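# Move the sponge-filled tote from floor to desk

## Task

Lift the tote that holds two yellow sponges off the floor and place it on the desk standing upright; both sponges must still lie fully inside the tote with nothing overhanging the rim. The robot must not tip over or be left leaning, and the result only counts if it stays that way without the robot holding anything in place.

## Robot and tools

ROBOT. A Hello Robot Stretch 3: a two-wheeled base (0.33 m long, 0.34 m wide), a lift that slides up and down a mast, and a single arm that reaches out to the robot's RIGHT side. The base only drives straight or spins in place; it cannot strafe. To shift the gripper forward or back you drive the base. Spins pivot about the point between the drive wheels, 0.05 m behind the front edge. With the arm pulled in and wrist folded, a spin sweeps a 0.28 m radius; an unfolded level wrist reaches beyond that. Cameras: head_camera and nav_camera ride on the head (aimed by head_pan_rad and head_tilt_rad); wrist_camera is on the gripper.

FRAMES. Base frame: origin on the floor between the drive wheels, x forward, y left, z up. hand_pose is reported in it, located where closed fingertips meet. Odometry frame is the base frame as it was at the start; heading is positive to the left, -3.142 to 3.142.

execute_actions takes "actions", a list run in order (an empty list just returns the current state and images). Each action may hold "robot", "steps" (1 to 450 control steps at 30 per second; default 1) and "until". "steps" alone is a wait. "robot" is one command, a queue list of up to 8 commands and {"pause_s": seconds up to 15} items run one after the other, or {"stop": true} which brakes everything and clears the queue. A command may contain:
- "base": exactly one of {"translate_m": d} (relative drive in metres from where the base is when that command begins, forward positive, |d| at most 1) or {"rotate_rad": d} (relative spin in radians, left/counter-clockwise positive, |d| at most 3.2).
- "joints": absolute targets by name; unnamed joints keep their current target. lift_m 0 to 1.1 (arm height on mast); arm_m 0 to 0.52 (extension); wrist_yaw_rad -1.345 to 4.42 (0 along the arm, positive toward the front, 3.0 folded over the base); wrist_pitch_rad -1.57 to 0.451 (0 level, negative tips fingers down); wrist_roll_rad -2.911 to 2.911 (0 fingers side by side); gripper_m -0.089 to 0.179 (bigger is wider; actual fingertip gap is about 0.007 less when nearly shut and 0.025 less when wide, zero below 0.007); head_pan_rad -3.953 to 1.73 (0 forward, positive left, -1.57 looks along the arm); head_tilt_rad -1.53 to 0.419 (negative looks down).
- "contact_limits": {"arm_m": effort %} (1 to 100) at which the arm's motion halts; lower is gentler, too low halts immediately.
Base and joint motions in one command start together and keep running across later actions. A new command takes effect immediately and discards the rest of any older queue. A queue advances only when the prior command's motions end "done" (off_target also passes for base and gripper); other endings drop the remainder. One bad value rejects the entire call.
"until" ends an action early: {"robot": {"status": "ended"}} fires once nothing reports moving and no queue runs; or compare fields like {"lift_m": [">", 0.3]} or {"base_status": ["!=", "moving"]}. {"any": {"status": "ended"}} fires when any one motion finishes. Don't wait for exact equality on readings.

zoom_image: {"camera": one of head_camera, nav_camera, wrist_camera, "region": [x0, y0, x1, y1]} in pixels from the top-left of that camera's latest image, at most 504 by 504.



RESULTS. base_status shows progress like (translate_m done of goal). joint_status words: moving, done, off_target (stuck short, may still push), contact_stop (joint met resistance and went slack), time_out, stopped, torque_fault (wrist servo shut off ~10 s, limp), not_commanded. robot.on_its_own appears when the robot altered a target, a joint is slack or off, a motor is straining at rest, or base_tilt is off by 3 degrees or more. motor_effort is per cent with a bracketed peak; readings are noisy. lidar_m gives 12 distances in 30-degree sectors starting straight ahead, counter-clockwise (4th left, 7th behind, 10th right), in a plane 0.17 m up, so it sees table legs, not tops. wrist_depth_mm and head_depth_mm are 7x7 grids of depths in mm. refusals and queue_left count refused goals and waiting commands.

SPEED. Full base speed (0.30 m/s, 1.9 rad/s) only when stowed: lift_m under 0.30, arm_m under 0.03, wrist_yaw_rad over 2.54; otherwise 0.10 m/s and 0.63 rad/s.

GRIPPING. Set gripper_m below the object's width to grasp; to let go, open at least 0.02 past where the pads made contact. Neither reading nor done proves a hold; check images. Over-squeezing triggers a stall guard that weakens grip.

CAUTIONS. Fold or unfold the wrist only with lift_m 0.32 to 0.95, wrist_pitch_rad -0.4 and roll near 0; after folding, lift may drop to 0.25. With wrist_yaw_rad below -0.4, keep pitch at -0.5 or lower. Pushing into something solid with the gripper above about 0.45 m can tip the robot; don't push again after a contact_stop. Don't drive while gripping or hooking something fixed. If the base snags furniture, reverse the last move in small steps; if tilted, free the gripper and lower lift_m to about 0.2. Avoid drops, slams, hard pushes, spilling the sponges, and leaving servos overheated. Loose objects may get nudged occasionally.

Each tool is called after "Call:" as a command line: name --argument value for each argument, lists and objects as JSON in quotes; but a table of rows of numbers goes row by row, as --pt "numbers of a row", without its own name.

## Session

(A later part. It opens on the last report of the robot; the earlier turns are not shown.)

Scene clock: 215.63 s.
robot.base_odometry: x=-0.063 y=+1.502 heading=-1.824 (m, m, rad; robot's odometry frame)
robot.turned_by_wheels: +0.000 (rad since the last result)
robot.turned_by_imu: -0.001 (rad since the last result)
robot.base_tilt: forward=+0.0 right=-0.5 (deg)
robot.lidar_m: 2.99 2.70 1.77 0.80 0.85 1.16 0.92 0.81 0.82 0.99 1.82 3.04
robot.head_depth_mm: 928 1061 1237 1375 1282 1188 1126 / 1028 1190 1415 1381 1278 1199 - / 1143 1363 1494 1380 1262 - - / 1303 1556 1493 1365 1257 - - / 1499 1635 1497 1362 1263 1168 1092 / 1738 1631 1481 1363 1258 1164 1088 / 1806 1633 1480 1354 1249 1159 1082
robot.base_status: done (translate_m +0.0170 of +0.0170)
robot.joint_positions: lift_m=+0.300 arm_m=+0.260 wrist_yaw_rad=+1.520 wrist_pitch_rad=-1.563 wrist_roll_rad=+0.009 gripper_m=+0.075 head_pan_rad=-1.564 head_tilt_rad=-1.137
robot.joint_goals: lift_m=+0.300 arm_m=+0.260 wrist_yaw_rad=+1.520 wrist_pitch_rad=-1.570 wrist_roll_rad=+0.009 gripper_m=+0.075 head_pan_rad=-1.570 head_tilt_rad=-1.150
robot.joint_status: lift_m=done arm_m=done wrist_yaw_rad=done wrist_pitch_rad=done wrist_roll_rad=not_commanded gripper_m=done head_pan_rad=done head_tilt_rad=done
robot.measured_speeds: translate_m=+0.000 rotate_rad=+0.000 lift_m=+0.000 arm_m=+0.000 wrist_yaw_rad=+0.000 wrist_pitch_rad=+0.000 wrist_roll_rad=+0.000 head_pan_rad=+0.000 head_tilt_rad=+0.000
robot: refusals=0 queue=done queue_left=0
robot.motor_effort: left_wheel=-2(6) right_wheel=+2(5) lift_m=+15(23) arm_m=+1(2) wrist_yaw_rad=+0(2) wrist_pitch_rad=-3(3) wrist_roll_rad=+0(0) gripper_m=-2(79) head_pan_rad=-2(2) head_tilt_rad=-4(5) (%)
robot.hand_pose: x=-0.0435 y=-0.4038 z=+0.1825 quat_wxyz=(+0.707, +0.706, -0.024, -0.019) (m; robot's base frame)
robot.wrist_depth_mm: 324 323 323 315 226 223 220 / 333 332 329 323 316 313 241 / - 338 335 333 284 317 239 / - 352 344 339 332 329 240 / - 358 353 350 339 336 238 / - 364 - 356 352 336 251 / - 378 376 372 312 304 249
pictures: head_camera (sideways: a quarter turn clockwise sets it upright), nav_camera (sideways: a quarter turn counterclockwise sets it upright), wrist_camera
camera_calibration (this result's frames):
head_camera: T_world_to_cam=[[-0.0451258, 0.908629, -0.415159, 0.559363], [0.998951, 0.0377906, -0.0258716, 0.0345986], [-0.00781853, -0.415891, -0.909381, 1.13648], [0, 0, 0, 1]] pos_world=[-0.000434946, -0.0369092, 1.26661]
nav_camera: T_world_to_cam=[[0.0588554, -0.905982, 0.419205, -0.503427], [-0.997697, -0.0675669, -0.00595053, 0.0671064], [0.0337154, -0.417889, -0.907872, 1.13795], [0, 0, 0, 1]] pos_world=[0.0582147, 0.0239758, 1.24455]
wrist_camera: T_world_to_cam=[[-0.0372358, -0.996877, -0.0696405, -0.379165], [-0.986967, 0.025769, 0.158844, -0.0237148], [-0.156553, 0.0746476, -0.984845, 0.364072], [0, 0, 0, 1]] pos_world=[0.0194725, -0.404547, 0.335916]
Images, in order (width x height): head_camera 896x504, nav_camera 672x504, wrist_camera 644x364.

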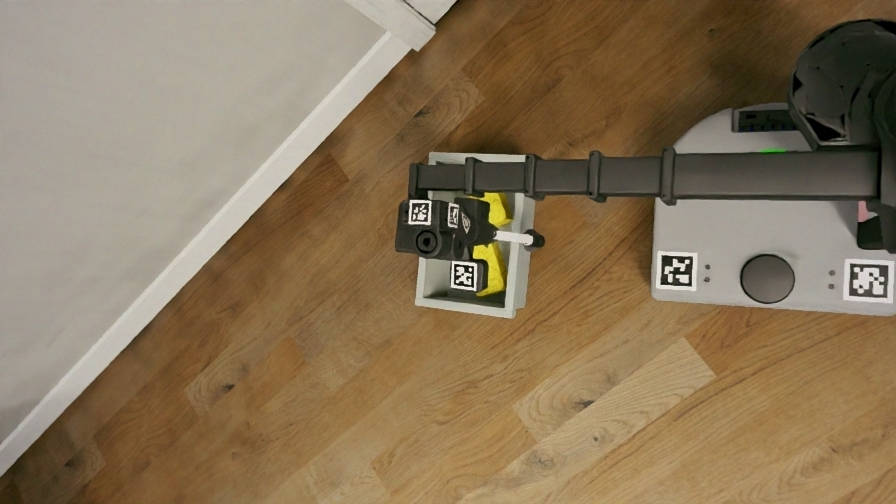

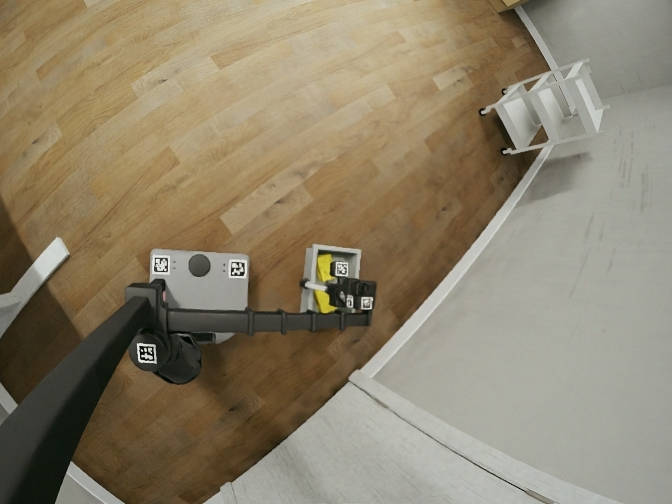

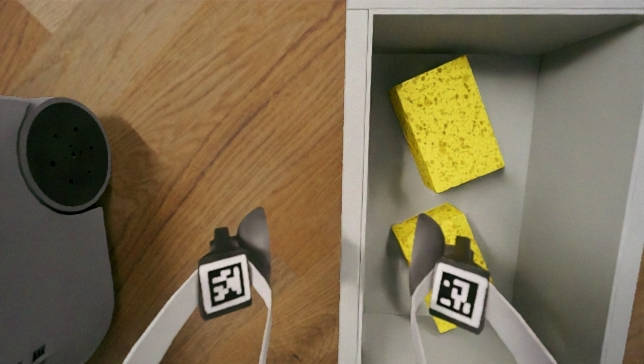

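Call:
execute_actions --actions '[{"robot": [{"joints": {"arm_m": 0.27, "gripper_m": 0.07}}, {"joints": {"lift_m": 0.197}}], "steps": 450, "until": {"robot": {"status": "ended"}}}]'

Scene clock: 243.33 s.
robot.base_odometry: x=-0.063 y=+1.502 heading=-1.824 (m, m, rad; robot's odometry frame)
robot.turned_by_wheels: +0.000 (rad since the last result)
robot.turned_by_imu: -0.001 (rad since the last result)
robot.base_tilt: forward=+0.0 right=-0.5 (deg)
robot.lidar_m: 2.99 2.71 1.78 0.80 0.85 1.16 0.92 0.81 0.82 1.00 1.82 3.05
robot.head_depth_mm: 924 1060 1241 1369 1283 1185 1104 / 1024 1197 1412 1383 1277 1200 - / 1140 1361 1482 1386 1262 - - / 1300 1548 1502 1406 1252 - - / 1501 1620 1496 1367 1265 1169 1094 / 1738 1642 1485 1359 1257 1163 1087 / 1815 1625 1482 1354 1253 1166 1083
robot.base_status: done (translate_m +0.0170 of +0.0170)
robot.joint_positions: lift_m=+0.197 arm_m=+0.270 wrist_yaw_rad=+1.520 wrist_pitch_rad=-1.563 wrist_roll_rad=+0.009 gripper_m=+0.070 head_pan_rad=-1.564 head_tilt_rad=-1.137
robot.joint_goals: lift_m=+0.197 arm_m=+0.270 wrist_yaw_rad=+1.520 wrist_pitch_rad=-1.570 wrist_roll_rad=+0.009 gripper_m=+0.070 head_pan_rad=-1.570 head_tilt_rad=-1.150
robot.joint_status: lift_m=done arm_m=done wrist_yaw_rad=done wrist_pitch_rad=done wrist_roll_rad=not_commanded gripper_m=done head_pan_rad=done head_tilt_rad=done
robot.measured_speeds: translate_m=+0.000 rotate_rad=+0.000 lift_m=+0.000 arm_m=+0.000 wrist_yaw_rad=+0.000 wrist_pitch_rad=+0.000 wrist_roll_rad=+0.000 head_pan_rad=+0.000 head_tilt_rad=+0.000
robot: refusals=0 queue=done queue_left=0
robot.motor_effort: left_wheel=-2(2) right_wheel=+2(2) lift_m=+15(16) arm_m=+2(3) wrist_yaw_rad=-1(1) wrist_pitch_rad=-3(3) wrist_roll_rad=-1(0) gripper_m=-1(30) head_pan_rad=-2(2) head_tilt_rad=-4(4) (%)
robot.hand_pose: x=-0.0435 y=-0.4138 z=+0.0795 quat_wxyz=(+0.707, +0.706, -0.024, -0.019) (m; robot's base frame)
robot.wrist_depth_mm: 228 226 224 220 216 185 208 / 233 232 230 225 187 178 215 / 240 236 235 116 224 182 218 / 246 244 241 119 231 187 217 / 254 250 247 122 239 236 226 / 260 257 - 126 247 238 225 / 267 265 261 253 252 202 223
pictures: head_camera (sideways: a quarter turn clockwise sets it upright), nav_camera (sideways: a quarter turn counterclockwise sets it upright), wrist_camera
camera_calibration (this result's frames):
head_camera: T_world_to_cam=[[-0.0451257, 0.908629, -0.415159, 0.559363], [0.998951, 0.0377905, -0.0258716, 0.0345986], [-0.00781858, -0.415891, -0.909381, 1.13648], [0, 0, 0, 1]] pos_world=[-0.000434951, -0.0369092, 1.26661]
nav_camera: T_world_to_cam=[[0.0588553, -0.905982, 0.419205, -0.503427], [-0.997697, -0.0675668, -0.00595052, 0.0671063], [0.0337154, -0.417889, -0.907872, 1.13795], [0, 0, 0, 1]] pos_world=[0.0582147, 0.0239758, 1.24455]
wrist_camera: T_world_to_cam=[[-0.0372357, -0.996877, -0.0696405, -0.39631], [-0.986967, 0.025769, 0.158844, -0.00709524], [-0.156553, 0.0746476, -0.984845, 0.263374], [0, 0, 0, 1]] pos_world=[0.0194725, -0.41455, 0.232911]
Images, in order (width x height): head_camera 896x504, nav_camera 672x504, wrist_camera 644x364.

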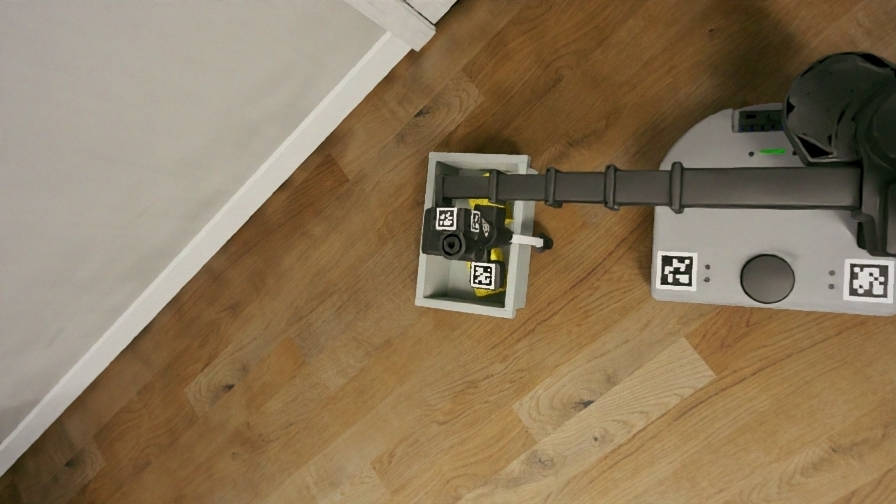

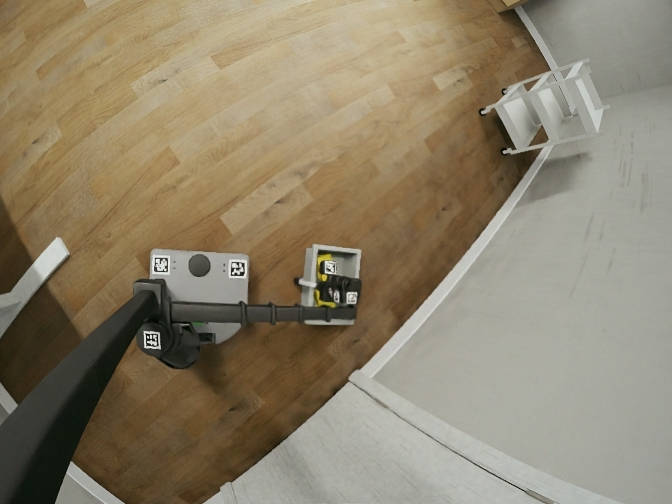

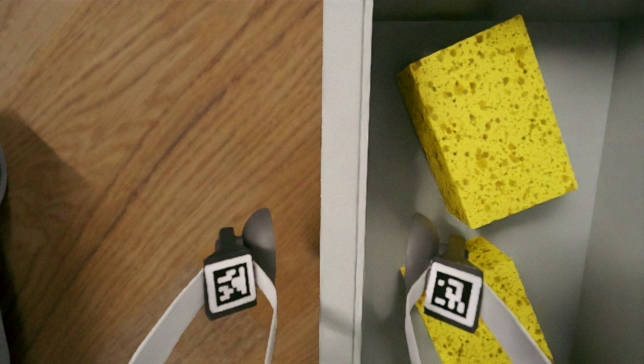

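Call:
execute_actions --actions '[{"robot": [{"joints": {"arm_m": 0.276, "lift_m": 0.19}}, {"joints": {"gripper_m": -0.03}}], "steps": 450, "until": {"robot": {"status": "ended"}}}]'

Scene clock: 257.80 s.
robot.base_odometry: x=-0.063 y=+1.502 heading=-1.824 (m, m, rad; robot's odometry frame)
robot.turned_by_wheels: +0.000 (rad since the last result)
robot.turned_by_imu: -0.001 (rad since the last result)
robot.base_tilt: forward=+0.0 right=-0.4 (deg)
robot.lidar_m: 2.99 2.70 1.77 0.80 0.85 1.16 0.92 0.81 0.82 0.99 1.82 3.06
robot.head_depth_mm: 927 1061 1240 1371 1284 1184 1109 / 1024 1192 1407 1377 1275 1191 - / 1151 1365 1495 1370 1266 - - / 1304 1565 1492 1404 1260 - - / 1506 1623 1494 1366 1259 1166 1089 / 1739 1635 1487 1360 1255 1167 1085 / 1818 1630 1480 1354 1249 1159 1083
robot.base_status: done (translate_m +0.0170 of +0.0170)
robot.joint_positions: lift_m=+0.190 arm_m=+0.276 wrist_yaw_rad=+1.520 wrist_pitch_rad=-1.563 wrist_roll_rad=+0.009 gripper_m=-0.029 head_pan_rad=-1.564 head_tilt_rad=-1.137
robot.joint_goals: lift_m=+0.190 arm_m=+0.276 wrist_yaw_rad=+1.520 wrist_pitch_rad=-1.570 wrist_roll_rad=+0.009 gripper_m=-0.030 head_pan_rad=-1.570 head_tilt_rad=-1.150
robot.joint_status: lift_m=done arm_m=done wrist_yaw_rad=done wrist_pitch_rad=done wrist_roll_rad=not_commanded gripper_m=done head_pan_rad=done head_tilt_rad=done
robot.measured_speeds: translate_m=+0.000 rotate_rad=+0.000 lift_m=+0.000 arm_m=+0.000 wrist_yaw_rad=+0.000 wrist_pitch_rad=+0.000 wrist_roll_rad=+0.000 head_pan_rad=+0.000 head_tilt_rad=+0.000
robot: refusals=0 queue=done queue_left=0
robot.motor_effort: left_wheel=-2(2) right_wheel=+2(3) lift_m=+16(11) arm_m=+2(2) wrist_yaw_rad=+0(0) wrist_pitch_rad=-3(3) wrist_roll_rad=-1(1) gripper_m=-26(97) head_pan_rad=-2(2) head_tilt_rad=-4(4) (%)
robot.hand_pose: x=-0.0435 y=-0.4198 z=+0.0725 quat_wxyz=(+0.707, +0.706, -0.024, -0.019) (m; robot's base frame)
robot.wrist_depth_mm: 222 219 218 104 210 184 206 / 227 226 223 107 188 170 209 / 233 230 229 109 217 175 214 / 240 238 235 112 224 179 207 / 245 242 240 114 231 228 225 / 255 250 245 116 - 191 225 / 260 257 253 249 243 193 223
pictures: head_camera (sideways: a quarter turn clockwise sets it upright), nav_camera (sideways: a quarter turn counterclockwise sets it upright), wrist_camera
camera_calibration (this result's frames):
head_camera: T_world_to_cam=[[-0.0451257, 0.908629, -0.415159, 0.559363], [0.998951, 0.0377905, -0.0258716, 0.0345986], [-0.00781858, -0.415891, -0.909381, 1.13648], [0, 0, 0, 1]] pos_world=[-0.000434951, -0.0369092, 1.26661]
nav_camera: T_world_to_cam=[[0.0588553, -0.905982, 0.419205, -0.503427], [-0.997697, -0.0675668, -0.00595052, 0.0671063], [0.0337154, -0.417889, -0.907872, 1.13795], [0, 0, 0, 1]] pos_world=[0.0582147, 0.0239758, 1.24455]
wrist_camera: T_world_to_cam=[[-0.0372351, -0.996877, -0.0696405, -0.402772], [-0.986967, 0.0257683, 0.158844, -0.0058267], [-0.156554, 0.0746475, -0.984844, 0.256912], [0, 0, 0, 1]] pos_world=[0.0194724, -0.420542, 0.225894]
Images, in order (width x height): head_camera 896x504, nav_camera 672x504, wrist_camera 644x364.

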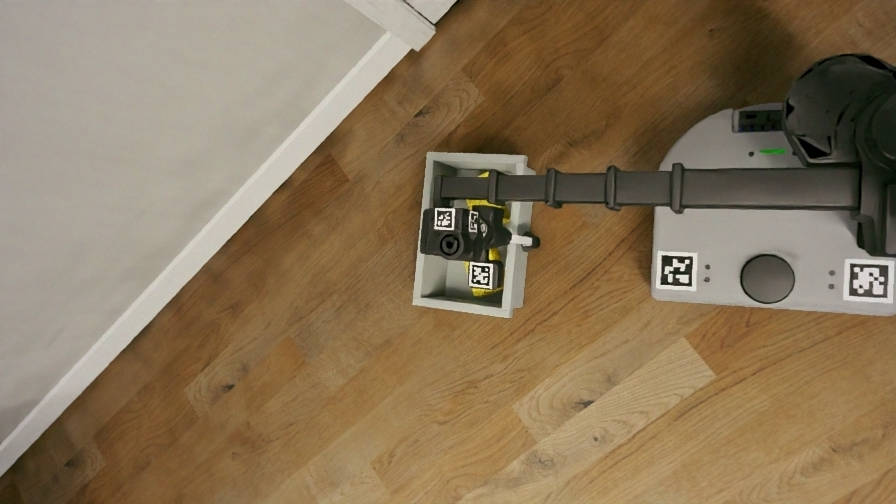

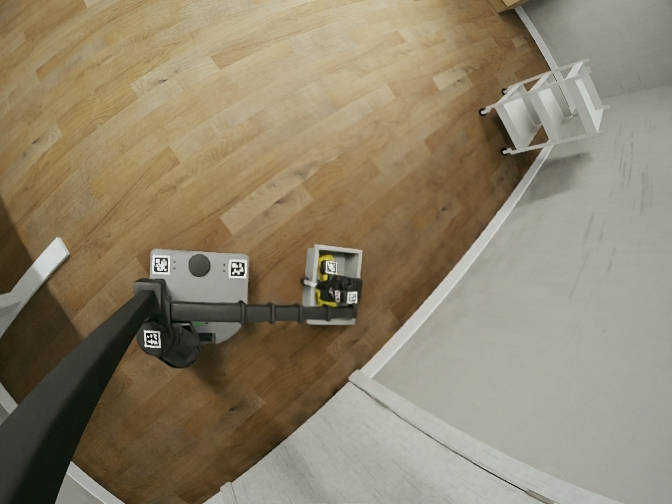

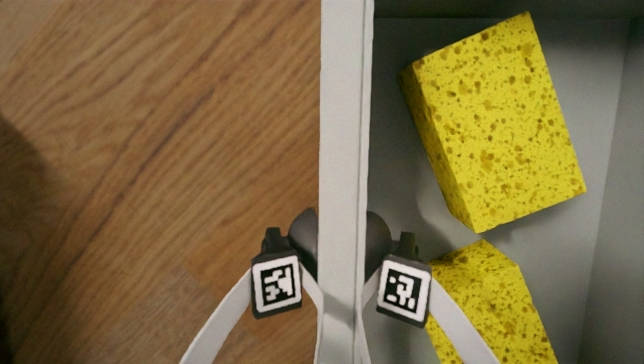

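Call:
zoom_image --camera "wrist_camera" --region '[240, 190, 440, 364]'

Call:
zoom_image --camera "head_camera" --region '[440, 180, 580, 320]'

Region (240, 190, 440, 364) of wrist_camera's 644x364 image, scaled by 2.520; it fills the top 438 rows of this view, and the rest is white.

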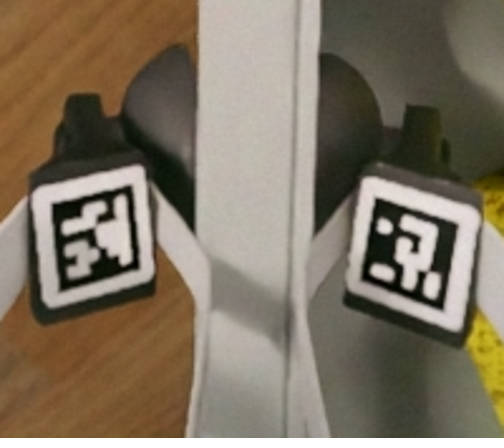

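Region (440, 180, 580, 320) of head_camera's 896x504 image, scaled by 3.600, with more detail than that image has.

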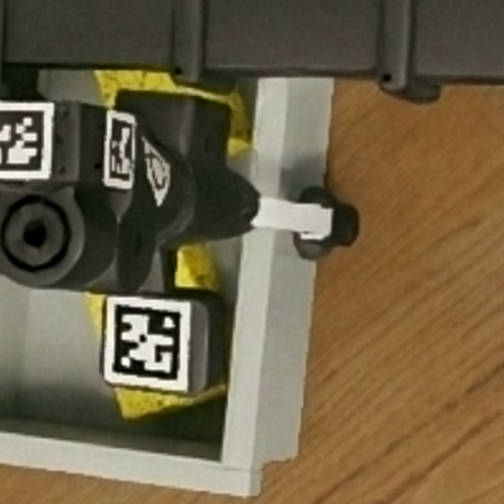

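Call:
execute_actions --actions '[{"robot": [{"joints": {"lift_m": 0.24}}], "steps": 450, "until": {"robot": {"status": "ended"}}}, {"steps": 10}]'

Scene clock: 280.83 s.
robot.base_odometry: x=-0.063 y=+1.502 heading=-1.824 (m, m, rad; robot's odometry frame)
robot.turned_by_wheels: +0.000 (rad since the last result)
robot.turned_by_imu: -0.001 (rad since the last result)
robot.base_tilt: forward=+0.0 right=-0.5 (deg)
robot.lidar_m: 2.99 2.70 1.78 0.81 0.84 1.16 0.92 0.81 0.82 1.00 1.82 3.04
robot.head_depth_mm: 925 1062 1241 1366 1274 1184 1117 / 1023 1188 1407 1389 1275 1200 - / 1148 1357 1488 1397 1259 - - / 1302 1565 1503 1323 1254 - - / 1511 1633 1496 1349 1264 1168 1088 / 1734 1641 1483 1359 1252 1167 1085 / 1807 1636 1483 1356 1256 1163 1081
robot.base_status: done (translate_m +0.0170 of +0.0170)
robot.joint_positions: lift_m=+0.240 arm_m=+0.276 wrist_yaw_rad=+1.520 wrist_pitch_rad=-1.563 wrist_roll_rad=+0.009 gripper_m=-0.023 head_pan_rad=-1.564 head_tilt_rad=-1.137
robot.joint_goals: lift_m=+0.240 arm_m=+0.276 wrist_yaw_rad=+1.520 wrist_pitch_rad=-1.570 wrist_roll_rad=+0.009 gripper_m=-0.024 head_pan_rad=-1.570 head_tilt_rad=-1.150
robot.joint_status: lift_m=done arm_m=done wrist_yaw_rad=done wrist_pitch_rad=done wrist_roll_rad=not_commanded gripper_m=done head_pan_rad=done head_tilt_rad=done
robot.measured_speeds: translate_m=+0.000 rotate_rad=+0.000 lift_m=+0.000 arm_m=+0.000 wrist_yaw_rad=+0.000 wrist_pitch_rad=+0.000 wrist_roll_rad=+0.000 head_pan_rad=+0.000 head_tilt_rad=+0.000
robot: refusals=0 queue=done queue_left=0
robot.on_its_own: gripper_m is held at -0.024, not at your -0.030, by its stall guard, which is not easing now
robot.motor_effort: left_wheel=-2(2) right_wheel=+2(2) lift_m=+24(26) arm_m=+2(3) wrist_yaw_rad=-1(0) wrist_pitch_rad=-3(3) wrist_roll_rad=+0(1) gripper_m=-17(25) head_pan_rad=-2(2) head_tilt_rad=-4(4) (%)
robot.hand_pose: x=-0.0435 y=-0.4199 z=+0.1220 quat_wxyz=(+0.707, +0.706, -0.024, -0.019) (m; robot's base frame)
robot.wrist_depth_mm: 269 266 264 118 203 218 196 / 276 273 269 120 193 249 204 / 281 282 277 121 201 243 205 / 289 286 283 123 211 242 207 / 298 297 291 124 248 269 205 / 307 301 300 125 221 269 206 / 315 311 308 132 231 256 207
pictures: head_camera (sideways: a quarter turn clockwise sets it upright), nav_camera (sideways: a quarter turn counterclockwise sets it upright), wrist_camera
camera_calibration (this result's frames):
head_camera: T_world_to_cam=[[-0.045126, 0.908629, -0.415159, 0.559363], [0.998951, 0.0377908, -0.0258716, 0.0345986], [-0.00781848, -0.415891, -0.909381, 1.13648], [0, 0, 0, 1]] pos_world=[-0.000434942, -0.0369092, 1.26661]
nav_camera: T_world_to_cam=[[0.0588556, -0.905982, 0.419205, -0.503427], [-0.997697, -0.067567, -0.00595053, 0.0671064], [0.0337155, -0.417889, -0.907872, 1.13795], [0, 0, 0, 1]] pos_world=[0.0582147, 0.0239758, 1.24455]
wrist_camera: T_world_to_cam=[[-0.0372434, -0.996877, -0.0696417, -0.399385], [-0.986953, 0.0257696, 0.158933, -0.0137211], [-0.156642, 0.0746523, -0.98483, 0.305663], [0, 0, 0, 1]] pos_world=[0.0194632, -0.420602, 0.275393]
Images, in order (width x height): head_camera 896x504, nav_camera 672x504, wrist_camera 644x364.

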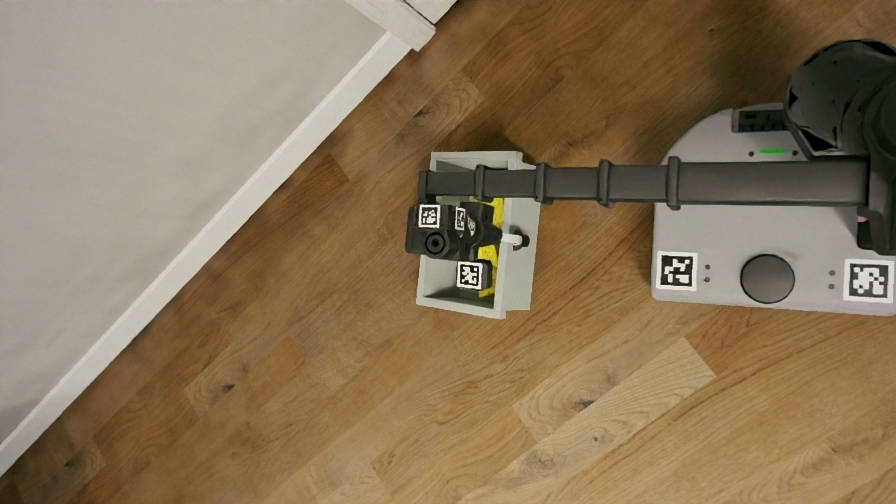

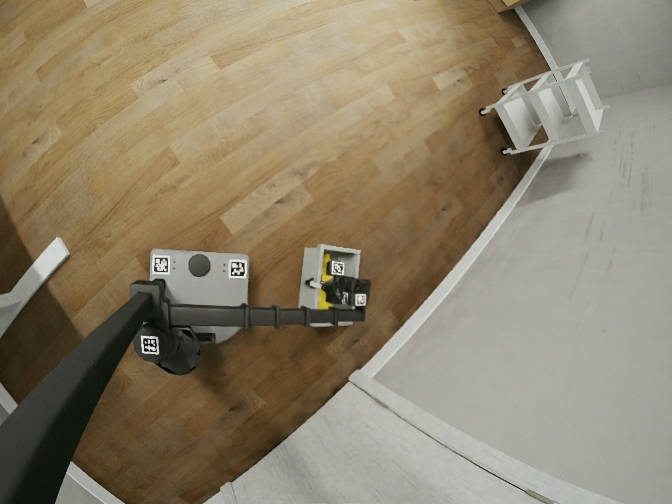

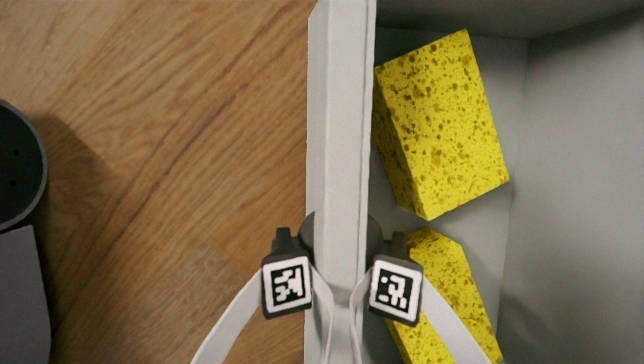

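Call:
execute_actions --actions '[{"robot": [{"joints": {"gripper_m": -0.035}}, {"joints": {"lift_m": 0.29}}], "steps": 450, "until": {"robot": {"status": "ended"}}}, {"steps": 10}]'

Scene clock: 289.53 s.
robot.base_odometry: x=-0.063 y=+1.502 heading=-1.824 (m, m, rad; robot's odometry frame)
robot.turned_by_wheels: +0.000 (rad since the last result)
robot.turned_by_imu: -0.001 (rad since the last result)
robot.base_tilt: forward=+0.0 right=-0.5 (deg)
robot.lidar_m: 2.98 2.71 1.77 0.80 0.85 1.17 0.91 0.81 0.42 0.41 1.82 3.04
robot.head_depth_mm: 928 1063 1243 1373 1283 1186 1117 / 1027 1192 1408 1378 1276 1189 - / 1152 1363 1491 1232 1261 - - / 1300 1561 1504 1222 1260 - - / 1507 1631 1495 1347 1262 1167 1088 / 1737 1639 1489 1365 1260 1165 1089 / 1823 1630 1478 1356 1244 1162 1081
robot.base_status: done (translate_m +0.0170 of +0.0170)
robot.joint_positions: lift_m=+0.290 arm_m=+0.276 wrist_yaw_rad=+1.520 wrist_pitch_rad=-1.563 wrist_roll_rad=+0.009 gripper_m=-0.031 head_pan_rad=-1.564 head_tilt_rad=-1.137
robot.joint_goals: lift_m=+0.290 arm_m=+0.276 wrist_yaw_rad=+1.520 wrist_pitch_rad=-1.570 wrist_roll_rad=+0.009 gripper_m=-0.032 head_pan_rad=-1.570 head_tilt_rad=-1.150
robot.joint_status: lift_m=done arm_m=done wrist_yaw_rad=done wrist_pitch_rad=done wrist_roll_rad=not_commanded gripper_m=done head_pan_rad=done head_tilt_rad=done
robot.measured_speeds: translate_m=+0.000 rotate_rad=+0.000 lift_m=+0.000 arm_m=+0.000 wrist_yaw_rad=+0.000 wrist_pitch_rad=+0.000 wrist_roll_rad=+0.000 head_pan_rad=+0.000 head_tilt_rad=+0.000
robot: refusals=0 queue=done queue_left=0
robot.motor_effort: left_wheel=-2(2) right_wheel=+2(2) lift_m=+25(25) arm_m=+2(2) wrist_yaw_rad=+0(1) wrist_pitch_rad=-3(3) wrist_roll_rad=-1(0) gripper_m=-20(69) head_pan_rad=-2(2) head_tilt_rad=-4(4) (%)
robot.hand_pose: x=-0.0435 y=-0.4199 z=+0.1719 quat_wxyz=(+0.707, +0.706, -0.024, -0.019) (m; robot's base frame)
robot.wrist_depth_mm: 315 310 309 114 203 219 191 / 320 321 323 116 202 260 199 / - 330 328 119 210 251 200 / - 339 333 122 219 252 201 / - 349 343 125 263 265 202 / - 358 353 127 234 267 203 / - 367 365 145 241 257 204
pictures: head_camera (sideways: a quarter turn clockwise sets it upright), nav_camera (sideways: a quarter turn counterclockwise sets it upright), wrist_camera
camera_calibration (this result's frames):
head_camera: T_world_to_cam=[[-0.0451258, 0.908629, -0.415159, 0.559363], [0.998951, 0.0377906, -0.0258716, 0.0345986], [-0.00781853, -0.415891, -0.909381, 1.13648], [0, 0, 0, 1]] pos_world=[-0.000434946, -0.0369092, 1.26661]
nav_camera: T_world_to_cam=[[0.0588554, -0.905982, 0.419205, -0.503427], [-0.997697, -0.0675669, -0.00595052, 0.0671063], [0.0337154, -0.417889, -0.907872, 1.13795], [0, 0, 0, 1]] pos_world=[0.0582147, 0.0239758, 1.24455]
wrist_camera: T_world_to_cam=[[-0.037242, -0.996877, -0.0696417, -0.395908], [-0.986953, 0.0257682, 0.158933, -0.0216572], [-0.156642, 0.0746521, -0.98483, 0.354836], [0, 0, 0, 1]] pos_world=[0.0194632, -0.420602, 0.325324]
Images, in order (width x height): head_camera 896x504, nav_camera 672x504, wrist_camera 644x364.

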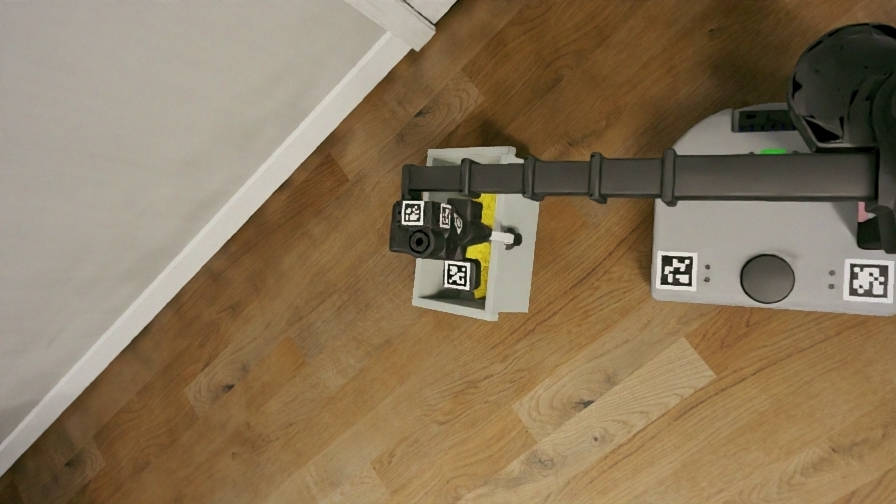

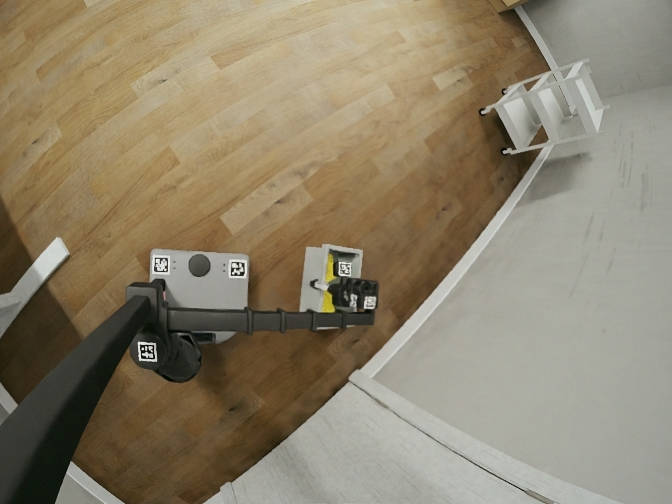

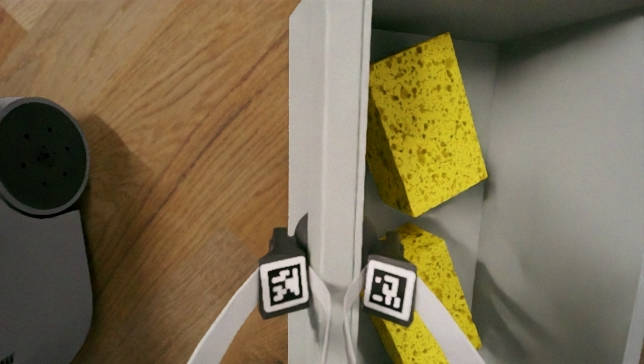

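Call:
execute_actions --actions '[{"robot": {"joints": {"lift_m": 1.08, "arm_m": 0.15, "head_pan_rad": 1.35, "head_tilt_rad": -0.95}}, "steps": 450, "until": {"robot": {"status": "ended"}}}]'

Scene clock: 335.33 s.
robot.base_odometry: x=-0.063 y=+1.502 heading=-1.824 (m, m, rad; robot's odometry frame)
robot.turned_by_wheels: +0.000 (rad since the last result)
robot.turned_by_imu: -0.002 (rad since the last result)
robot.base_tilt: forward=+0.0 right=-0.5 (deg)
robot.lidar_m: 2.98 2.72 1.78 0.80 0.85 1.16 0.91 0.81 0.81 1.00 1.82 3.05
robot.head_depth_mm: 1184 2108 1795 1542 1369 1226 1109 / 1143 1941 1777 1552 1369 1222 1106 / 1125 947 1762 1538 1358 1215 1100 / 1118 919 1661 1526 1349 1217 1106 / 1114 911 790 1518 1323 1207 1130 / 1102 905 766 1435 1331 1217 - / 1091 899 763 1255 1344 - 1084
robot.base_status: done (translate_m +0.0170 of +0.0170)
robot.joint_positions: lift_m=+1.080 arm_m=+0.150 wrist_yaw_rad=+1.520 wrist_pitch_rad=-1.563 wrist_roll_rad=+0.009 gripper_m=-0.031 head_pan_rad=+1.343 head_tilt_rad=-0.952
robot.joint_goals: lift_m=+1.080 arm_m=+0.150 wrist_yaw_rad=+1.520 wrist_pitch_rad=-1.570 wrist_roll_rad=+0.009 gripper_m=-0.032 head_pan_rad=+1.350 head_tilt_rad=-0.950
robot.joint_status: lift_m=done arm_m=done wrist_yaw_rad=done wrist_pitch_rad=done wrist_roll_rad=not_commanded gripper_m=done head_pan_rad=done head_tilt_rad=done
robot.measured_speeds: translate_m=+0.000 rotate_rad=+0.000 lift_m=+0.000 arm_m=+0.000 wrist_yaw_rad=+0.000 wrist_pitch_rad=+0.000 wrist_roll_rad=+0.000 head_pan_rad=+0.000 head_tilt_rad=+0.000
robot: refusals=0 queue=done queue_left=0
robot.motor_effort: left_wheel=-2(2) right_wheel=+2(2) lift_m=+25(24) arm_m=-4(5) wrist_yaw_rad=-1(0) wrist_pitch_rad=-3(3) wrist_roll_rad=+0(0) gripper_m=-21(21) head_pan_rad=+3(31) head_tilt_rad=+1(12) (%)
robot.hand_pose: x=-0.0435 y=-0.2943 z=+0.9619 quat_wxyz=(+0.707, +0.706, -0.024, -0.019) (m; robot's base frame)
robot.wrist_depth_mm: - - - 114 204 220 192 / - - - 116 202 259 200 / - - - 118 208 252 199 / - - - 122 219 252 201 / - - - 125 265 266 203 / - - - 127 233 266 203 / - - - 144 240 256 203
pictures: head_camera (sideways: a quarter turn clockwise sets it upright), nav_camera (sideways: a quarter turn counterclockwise sets it upright), wrist_camera
camera_calibration (this result's frames):
head_camera: T_world_to_cam=[[-0.147038, -0.804705, -0.575178, 0.76843], [-0.979078, 0.2011, -0.0310588, 0.0534246], [0.140662, 0.558577, -0.817439, 1.01608], [0, 0, 0, 1]] pos_world=[0.0223718, 0.0400554, 1.27423]
nav_camera: T_world_to_cam=[[0.132912, 0.804647, 0.578686, -0.711626], [0.986003, -0.166647, 0.00525446, 0.0404182], [0.100664, 0.569887, -0.815534, 1.01754], [0, 0, 0, 1]] pos_world=[-0.0476985, -0.000537679, 1.24143]
wrist_camera: T_world_to_cam=[[-0.037234, -0.996877, -0.0696417, -0.215706], [-0.986953, 0.0257603, 0.158933, -0.150452], [-0.156643, 0.0746508, -0.98483, 1.12348], [0, 0, 0, 1]] pos_world=[0.0194632, -0.295025, 1.11532]
Images, in order (width x height): head_camera 896x504, nav_camera 672x504, wrist_camera 644x364.

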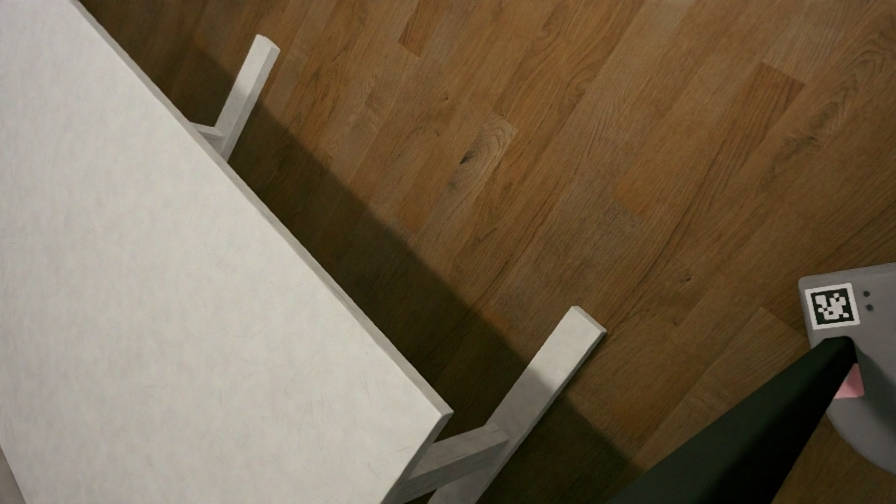

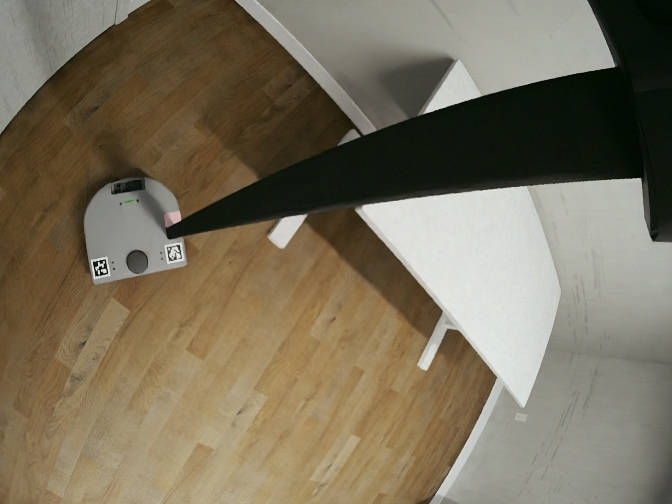

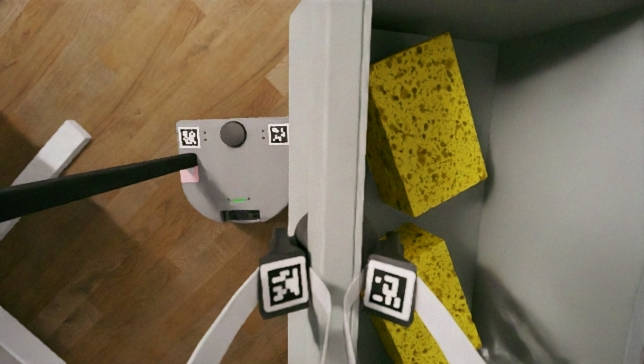

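Call:
execute_actions --actions '[{"robot": [{"base": {"rotate_rad": -2.55}, "joints": {"head_pan_rad": -1.75, "head_tilt_rad": -0.75, "lift_m": 1.04}}, {"base": {"translate_m": -0.42}, "joints": {"arm_m": 0.40}}], "steps": 450, "until": {"robot": {"status": "ended"}}}]'

Scene clock: 367.13 s.
robot.base_odometry: x=+0.076 y=+1.106 heading=+1.910 (m, m, rad; robot's odometry frame)
robot.turned_by_wheels: -2.550 (rad since the last result)
robot.turned_by_imu: -2.501 (rad since the last result)
robot.base_tilt: forward=+0.0 right=-0.4 (deg)
robot.lidar_m: 1.22 1.23 1.57 1.87 2.98 2.60 2.29 1.43 1.33 0.76 1.23 1.33
robot.head_depth_mm: - 1256 1030 824 1506 1325 1154 / - 1261 1029 819 1458 1316 1153 / 1134 1231 625 769 1418 1310 1148 / 1089 1221 616 743 724 1304 1144 / - 1173 673 740 706 1301 1143 / 1032 1174 602 736 685 1281 1137 / 997 1123 922 776 666 1283 1129
robot.base_status: done (translate_m -0.4200 of -0.4200)
robot.joint_positions: lift_m=+1.040 arm_m=+0.400 wrist_yaw_rad=+1.520 wrist_pitch_rad=-1.563 wrist_roll_rad=+0.009 gripper_m=-0.031 head_pan_rad=-1.743 head_tilt_rad=-0.754
robot.joint_goals: lift_m=+1.040 arm_m=+0.400 wrist_yaw_rad=+1.520 wrist_pitch_rad=-1.570 wrist_roll_rad=+0.009 gripper_m=-0.032 head_pan_rad=-1.750 head_tilt_rad=-0.750
robot.joint_status: lift_m=done arm_m=done wrist_yaw_rad=done wrist_pitch_rad=done wrist_roll_rad=not_commanded gripper_m=done head_pan_rad=done head_tilt_rad=done
robot.measured_speeds: translate_m=+0.000 rotate_rad=+0.000 lift_m=+0.000 arm_m=+0.000 wrist_yaw_rad=+0.000 wrist_pitch_rad=+0.000 wrist_roll_rad=+0.000 head_pan_rad=+0.000 head_tilt_rad=+0.000
robot: refusals=0 queue=done queue_left=0
robot.motor_effort: left_wheel=+3(8) right_wheel=-1(4) lift_m=+19(23) arm_m=+2(3) wrist_yaw_rad=+0(1) wrist_pitch_rad=-3(3) wrist_roll_rad=-1(0) gripper_m=-21(21) head_pan_rad=-2(30) head_tilt_rad=+2(15) (%)
robot.hand_pose: x=-0.0435 y=-0.5438 z=+0.9224 quat_wxyz=(+0.707, +0.706, -0.024, -0.019) (m; robot's base frame)
robot.wrist_depth_mm: - - 340 114 204 218 191 / - - 346 117 202 260 199 / - - 354 119 208 252 201 / - - 365 123 220 253 201 / - - - 125 263 266 201 / - - - 128 234 267 202 / - - - 144 236 256 203
pictures: head_camera (sideways: a quarter turn clockwise sets it upright), nav_camera (sideways: a quarter turn counterclockwise sets it upright), wrist_camera
camera_calibration (this result's frames):
head_camera: T_world_to_cam=[[0.080025, 0.684592, -0.72452, 0.96164], [0.9876, -0.152943, -0.0354318, 0.0471295], [-0.135067, -0.7127, -0.688342, 0.849889], [0, 0, 0, 1]] pos_world=[-0.00870857, -0.0454065, 1.28341]
nav_camera: T_world_to_cam=[[-0.0658159, -0.683134, 0.727322, -0.904089], [-0.993353, 0.113838, 0.0170326, 0.0371556], [-0.0944324, -0.721366, -0.686085, 0.850392], [0, 0, 0, 1]] pos_world=[0.0577098, -0.008399, 1.24037]
wrist_camera: T_world_to_cam=[[-0.037762, -0.996857, -0.0696418, -0.467205], [-0.98694, 0.0262833, 0.158929, -0.137445], [-0.156599, 0.0747338, -0.984831, 1.10317], [0, 0, 0, 1]] pos_world=[0.0194637, -0.544569, 1.07575]
Images, in order (width x height): head_camera 896x504, nav_camera 672x504, wrist_camera 644x364.

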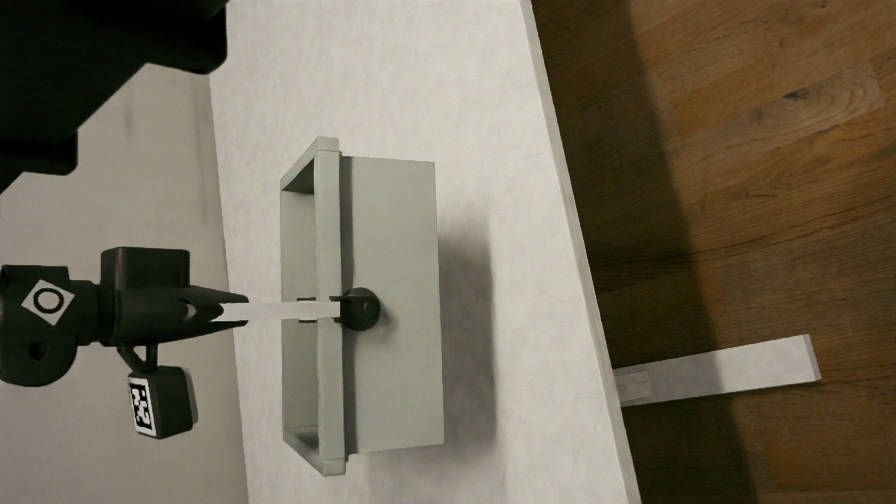

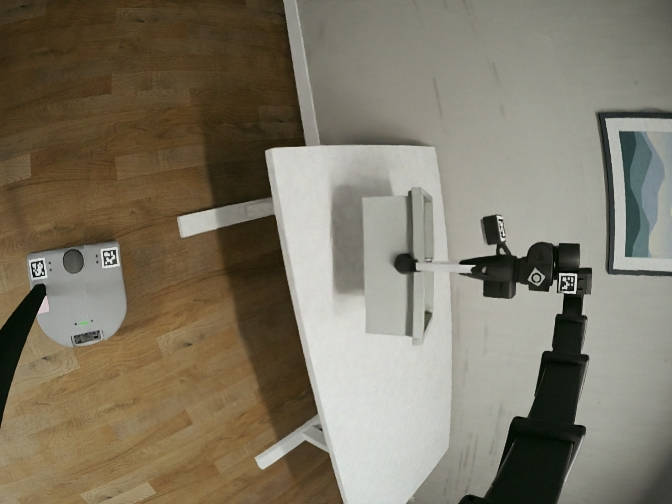

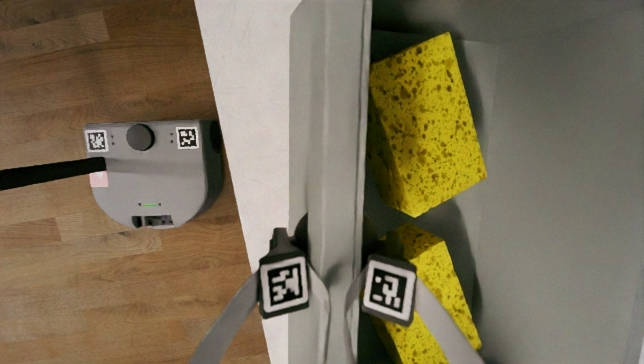

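Call:
execute_actions --actions '[{"robot": [{"joints": {"lift_m": 0.985, "arm_m": 0.47}}, {"joints": {"lift_m": 0.965}}, {"joints": {"lift_m": 0.945, "arm_m": 0.452}}], "steps": 450, "until": {"robot": {"status": "ended"}}}]'

Scene clock: 393.23 s.
robot.base_odometry: x=+0.076 y=+1.106 heading=+1.910 (m, m, rad; robot's odometry frame)
robot.turned_by_wheels: +0.000 (rad since the last result)
robot.turned_by_imu: -0.001 (rad since the last result)
robot.base_tilt: forward=+0.0 right=-0.5 (deg)
robot.lidar_m: 1.22 1.23 1.58 1.87 2.98 2.60 2.29 1.43 1.32 0.76 1.23 1.33
robot.head_depth_mm: 1181 1314 - - - 1275 1152 / 1149 1273 - 773 1468 1317 1149 / 1090 - 856 774 1420 1308 1150 / 1040 1214 862 745 726 1306 1141 / 1006 - 851 744 709 1305 1140 / 1022 1147 834 736 684 1285 1137 / 1001 1128 986 793 664 1291 1131
robot.base_status: done (translate_m -0.4200 of -0.4200)
robot.joint_positions: lift_m=+0.945 arm_m=+0.452 wrist_yaw_rad=+1.520 wrist_pitch_rad=-1.564 wrist_roll_rad=+0.009 gripper_m=-0.031 head_pan_rad=-1.743 head_tilt_rad=-0.754
robot.joint_goals: lift_m=+0.945 arm_m=+0.452 wrist_yaw_rad=+1.520 wrist_pitch_rad=-1.570 wrist_roll_rad=+0.009 gripper_m=-0.032 head_pan_rad=-1.750 head_tilt_rad=-0.750
robot.joint_status: lift_m=done arm_m=done wrist_yaw_rad=done wrist_pitch_rad=done wrist_roll_rad=not_commanded gripper_m=done head_pan_rad=done head_tilt_rad=done
robot.measured_speeds: translate_m=+0.000 rotate_rad=+0.000 lift_m=+0.000 arm_m=+0.000 wrist_yaw_rad=+0.000 wrist_pitch_rad=+0.000 wrist_roll_rad=+0.000 head_pan_rad=+0.000 head_tilt_rad=+0.000
robot: refusals=0 queue=done queue_left=0
robot.motor_effort: left_wheel=+3(4) right_wheel=-1(1) lift_m=+16(16) arm_m=-5(5) wrist_yaw_rad=+0(0) wrist_pitch_rad=-3(3) wrist_roll_rad=+0(1) gripper_m=-21(20) head_pan_rad=-2(2) head_tilt_rad=+1(1) (%)
robot.hand_pose: x=-0.0436 y=-0.5963 z=+0.8275 quat_wxyz=(+0.707, +0.706, -0.024, -0.019) (m; robot's base frame)
robot.wrist_depth_mm: 939 253 248 243 204 201 196 / 943 258 255 128 190 194 211 / - 264 262 128 198 198 212 / - 271 268 128 238 205 212 / - 281 276 125 244 258 211 / - - 284 126 212 254 212 / - - 292 132 262 226 212
pictures: head_camera (sideways: a quarter turn clockwise sets it upright), nav_camera (sideways: a quarter turn counterclockwise sets it upright), wrist_camera
camera_calibration (this result's frames):
head_camera: T_world_to_cam=[[0.0800077, 0.684493, -0.724616, 0.961765], [0.987599, -0.152948, -0.0354344, 0.0471329], [-0.135083, -0.712795, -0.688241, 0.849758], [0, 0, 0, 1]] pos_world=[-0.00870901, -0.045409, 1.28342]
nav_camera: T_world_to_cam=[[-0.0657985, -0.683034, 0.727417, -0.904213], [-0.993353, 0.11384, 0.0170407, 0.0371451], [-0.0944487, -0.72146, -0.685984, 0.850261], [0, 0, 0, 1]] pos_world=[0.0577083, -0.00840744, 1.24037]
wrist_camera: T_world_to_cam=[[-0.0378003, -0.996855, -0.0696489, -0.526151], [-0.986854, 0.0262797, 0.159462, -0.121563], [-0.15713, 0.074761, -0.984744, 1.01356], [0, 0, 0, 1]] pos_world=[0.0194081, -0.597077, 0.980839]
Images, in order (width x height): head_camera 896x504, nav_camera 672x504, wrist_camera 644x364.

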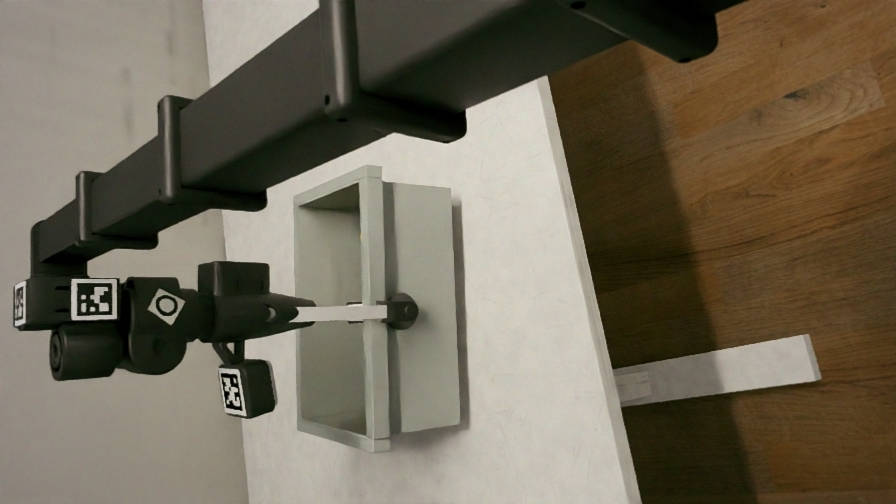

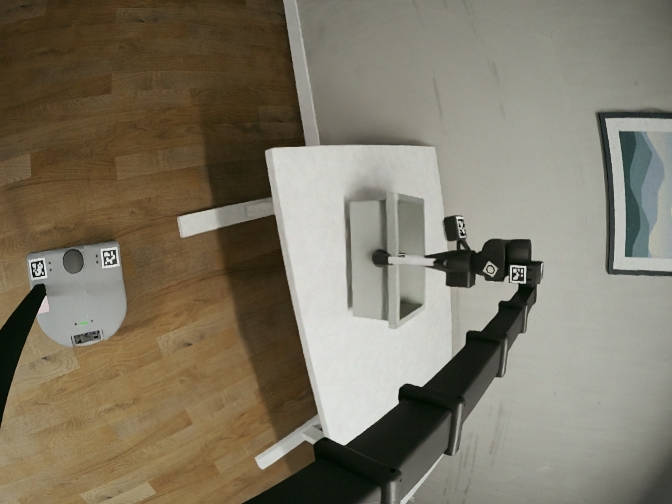

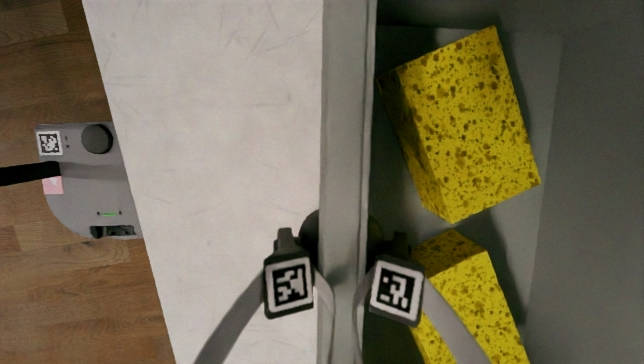

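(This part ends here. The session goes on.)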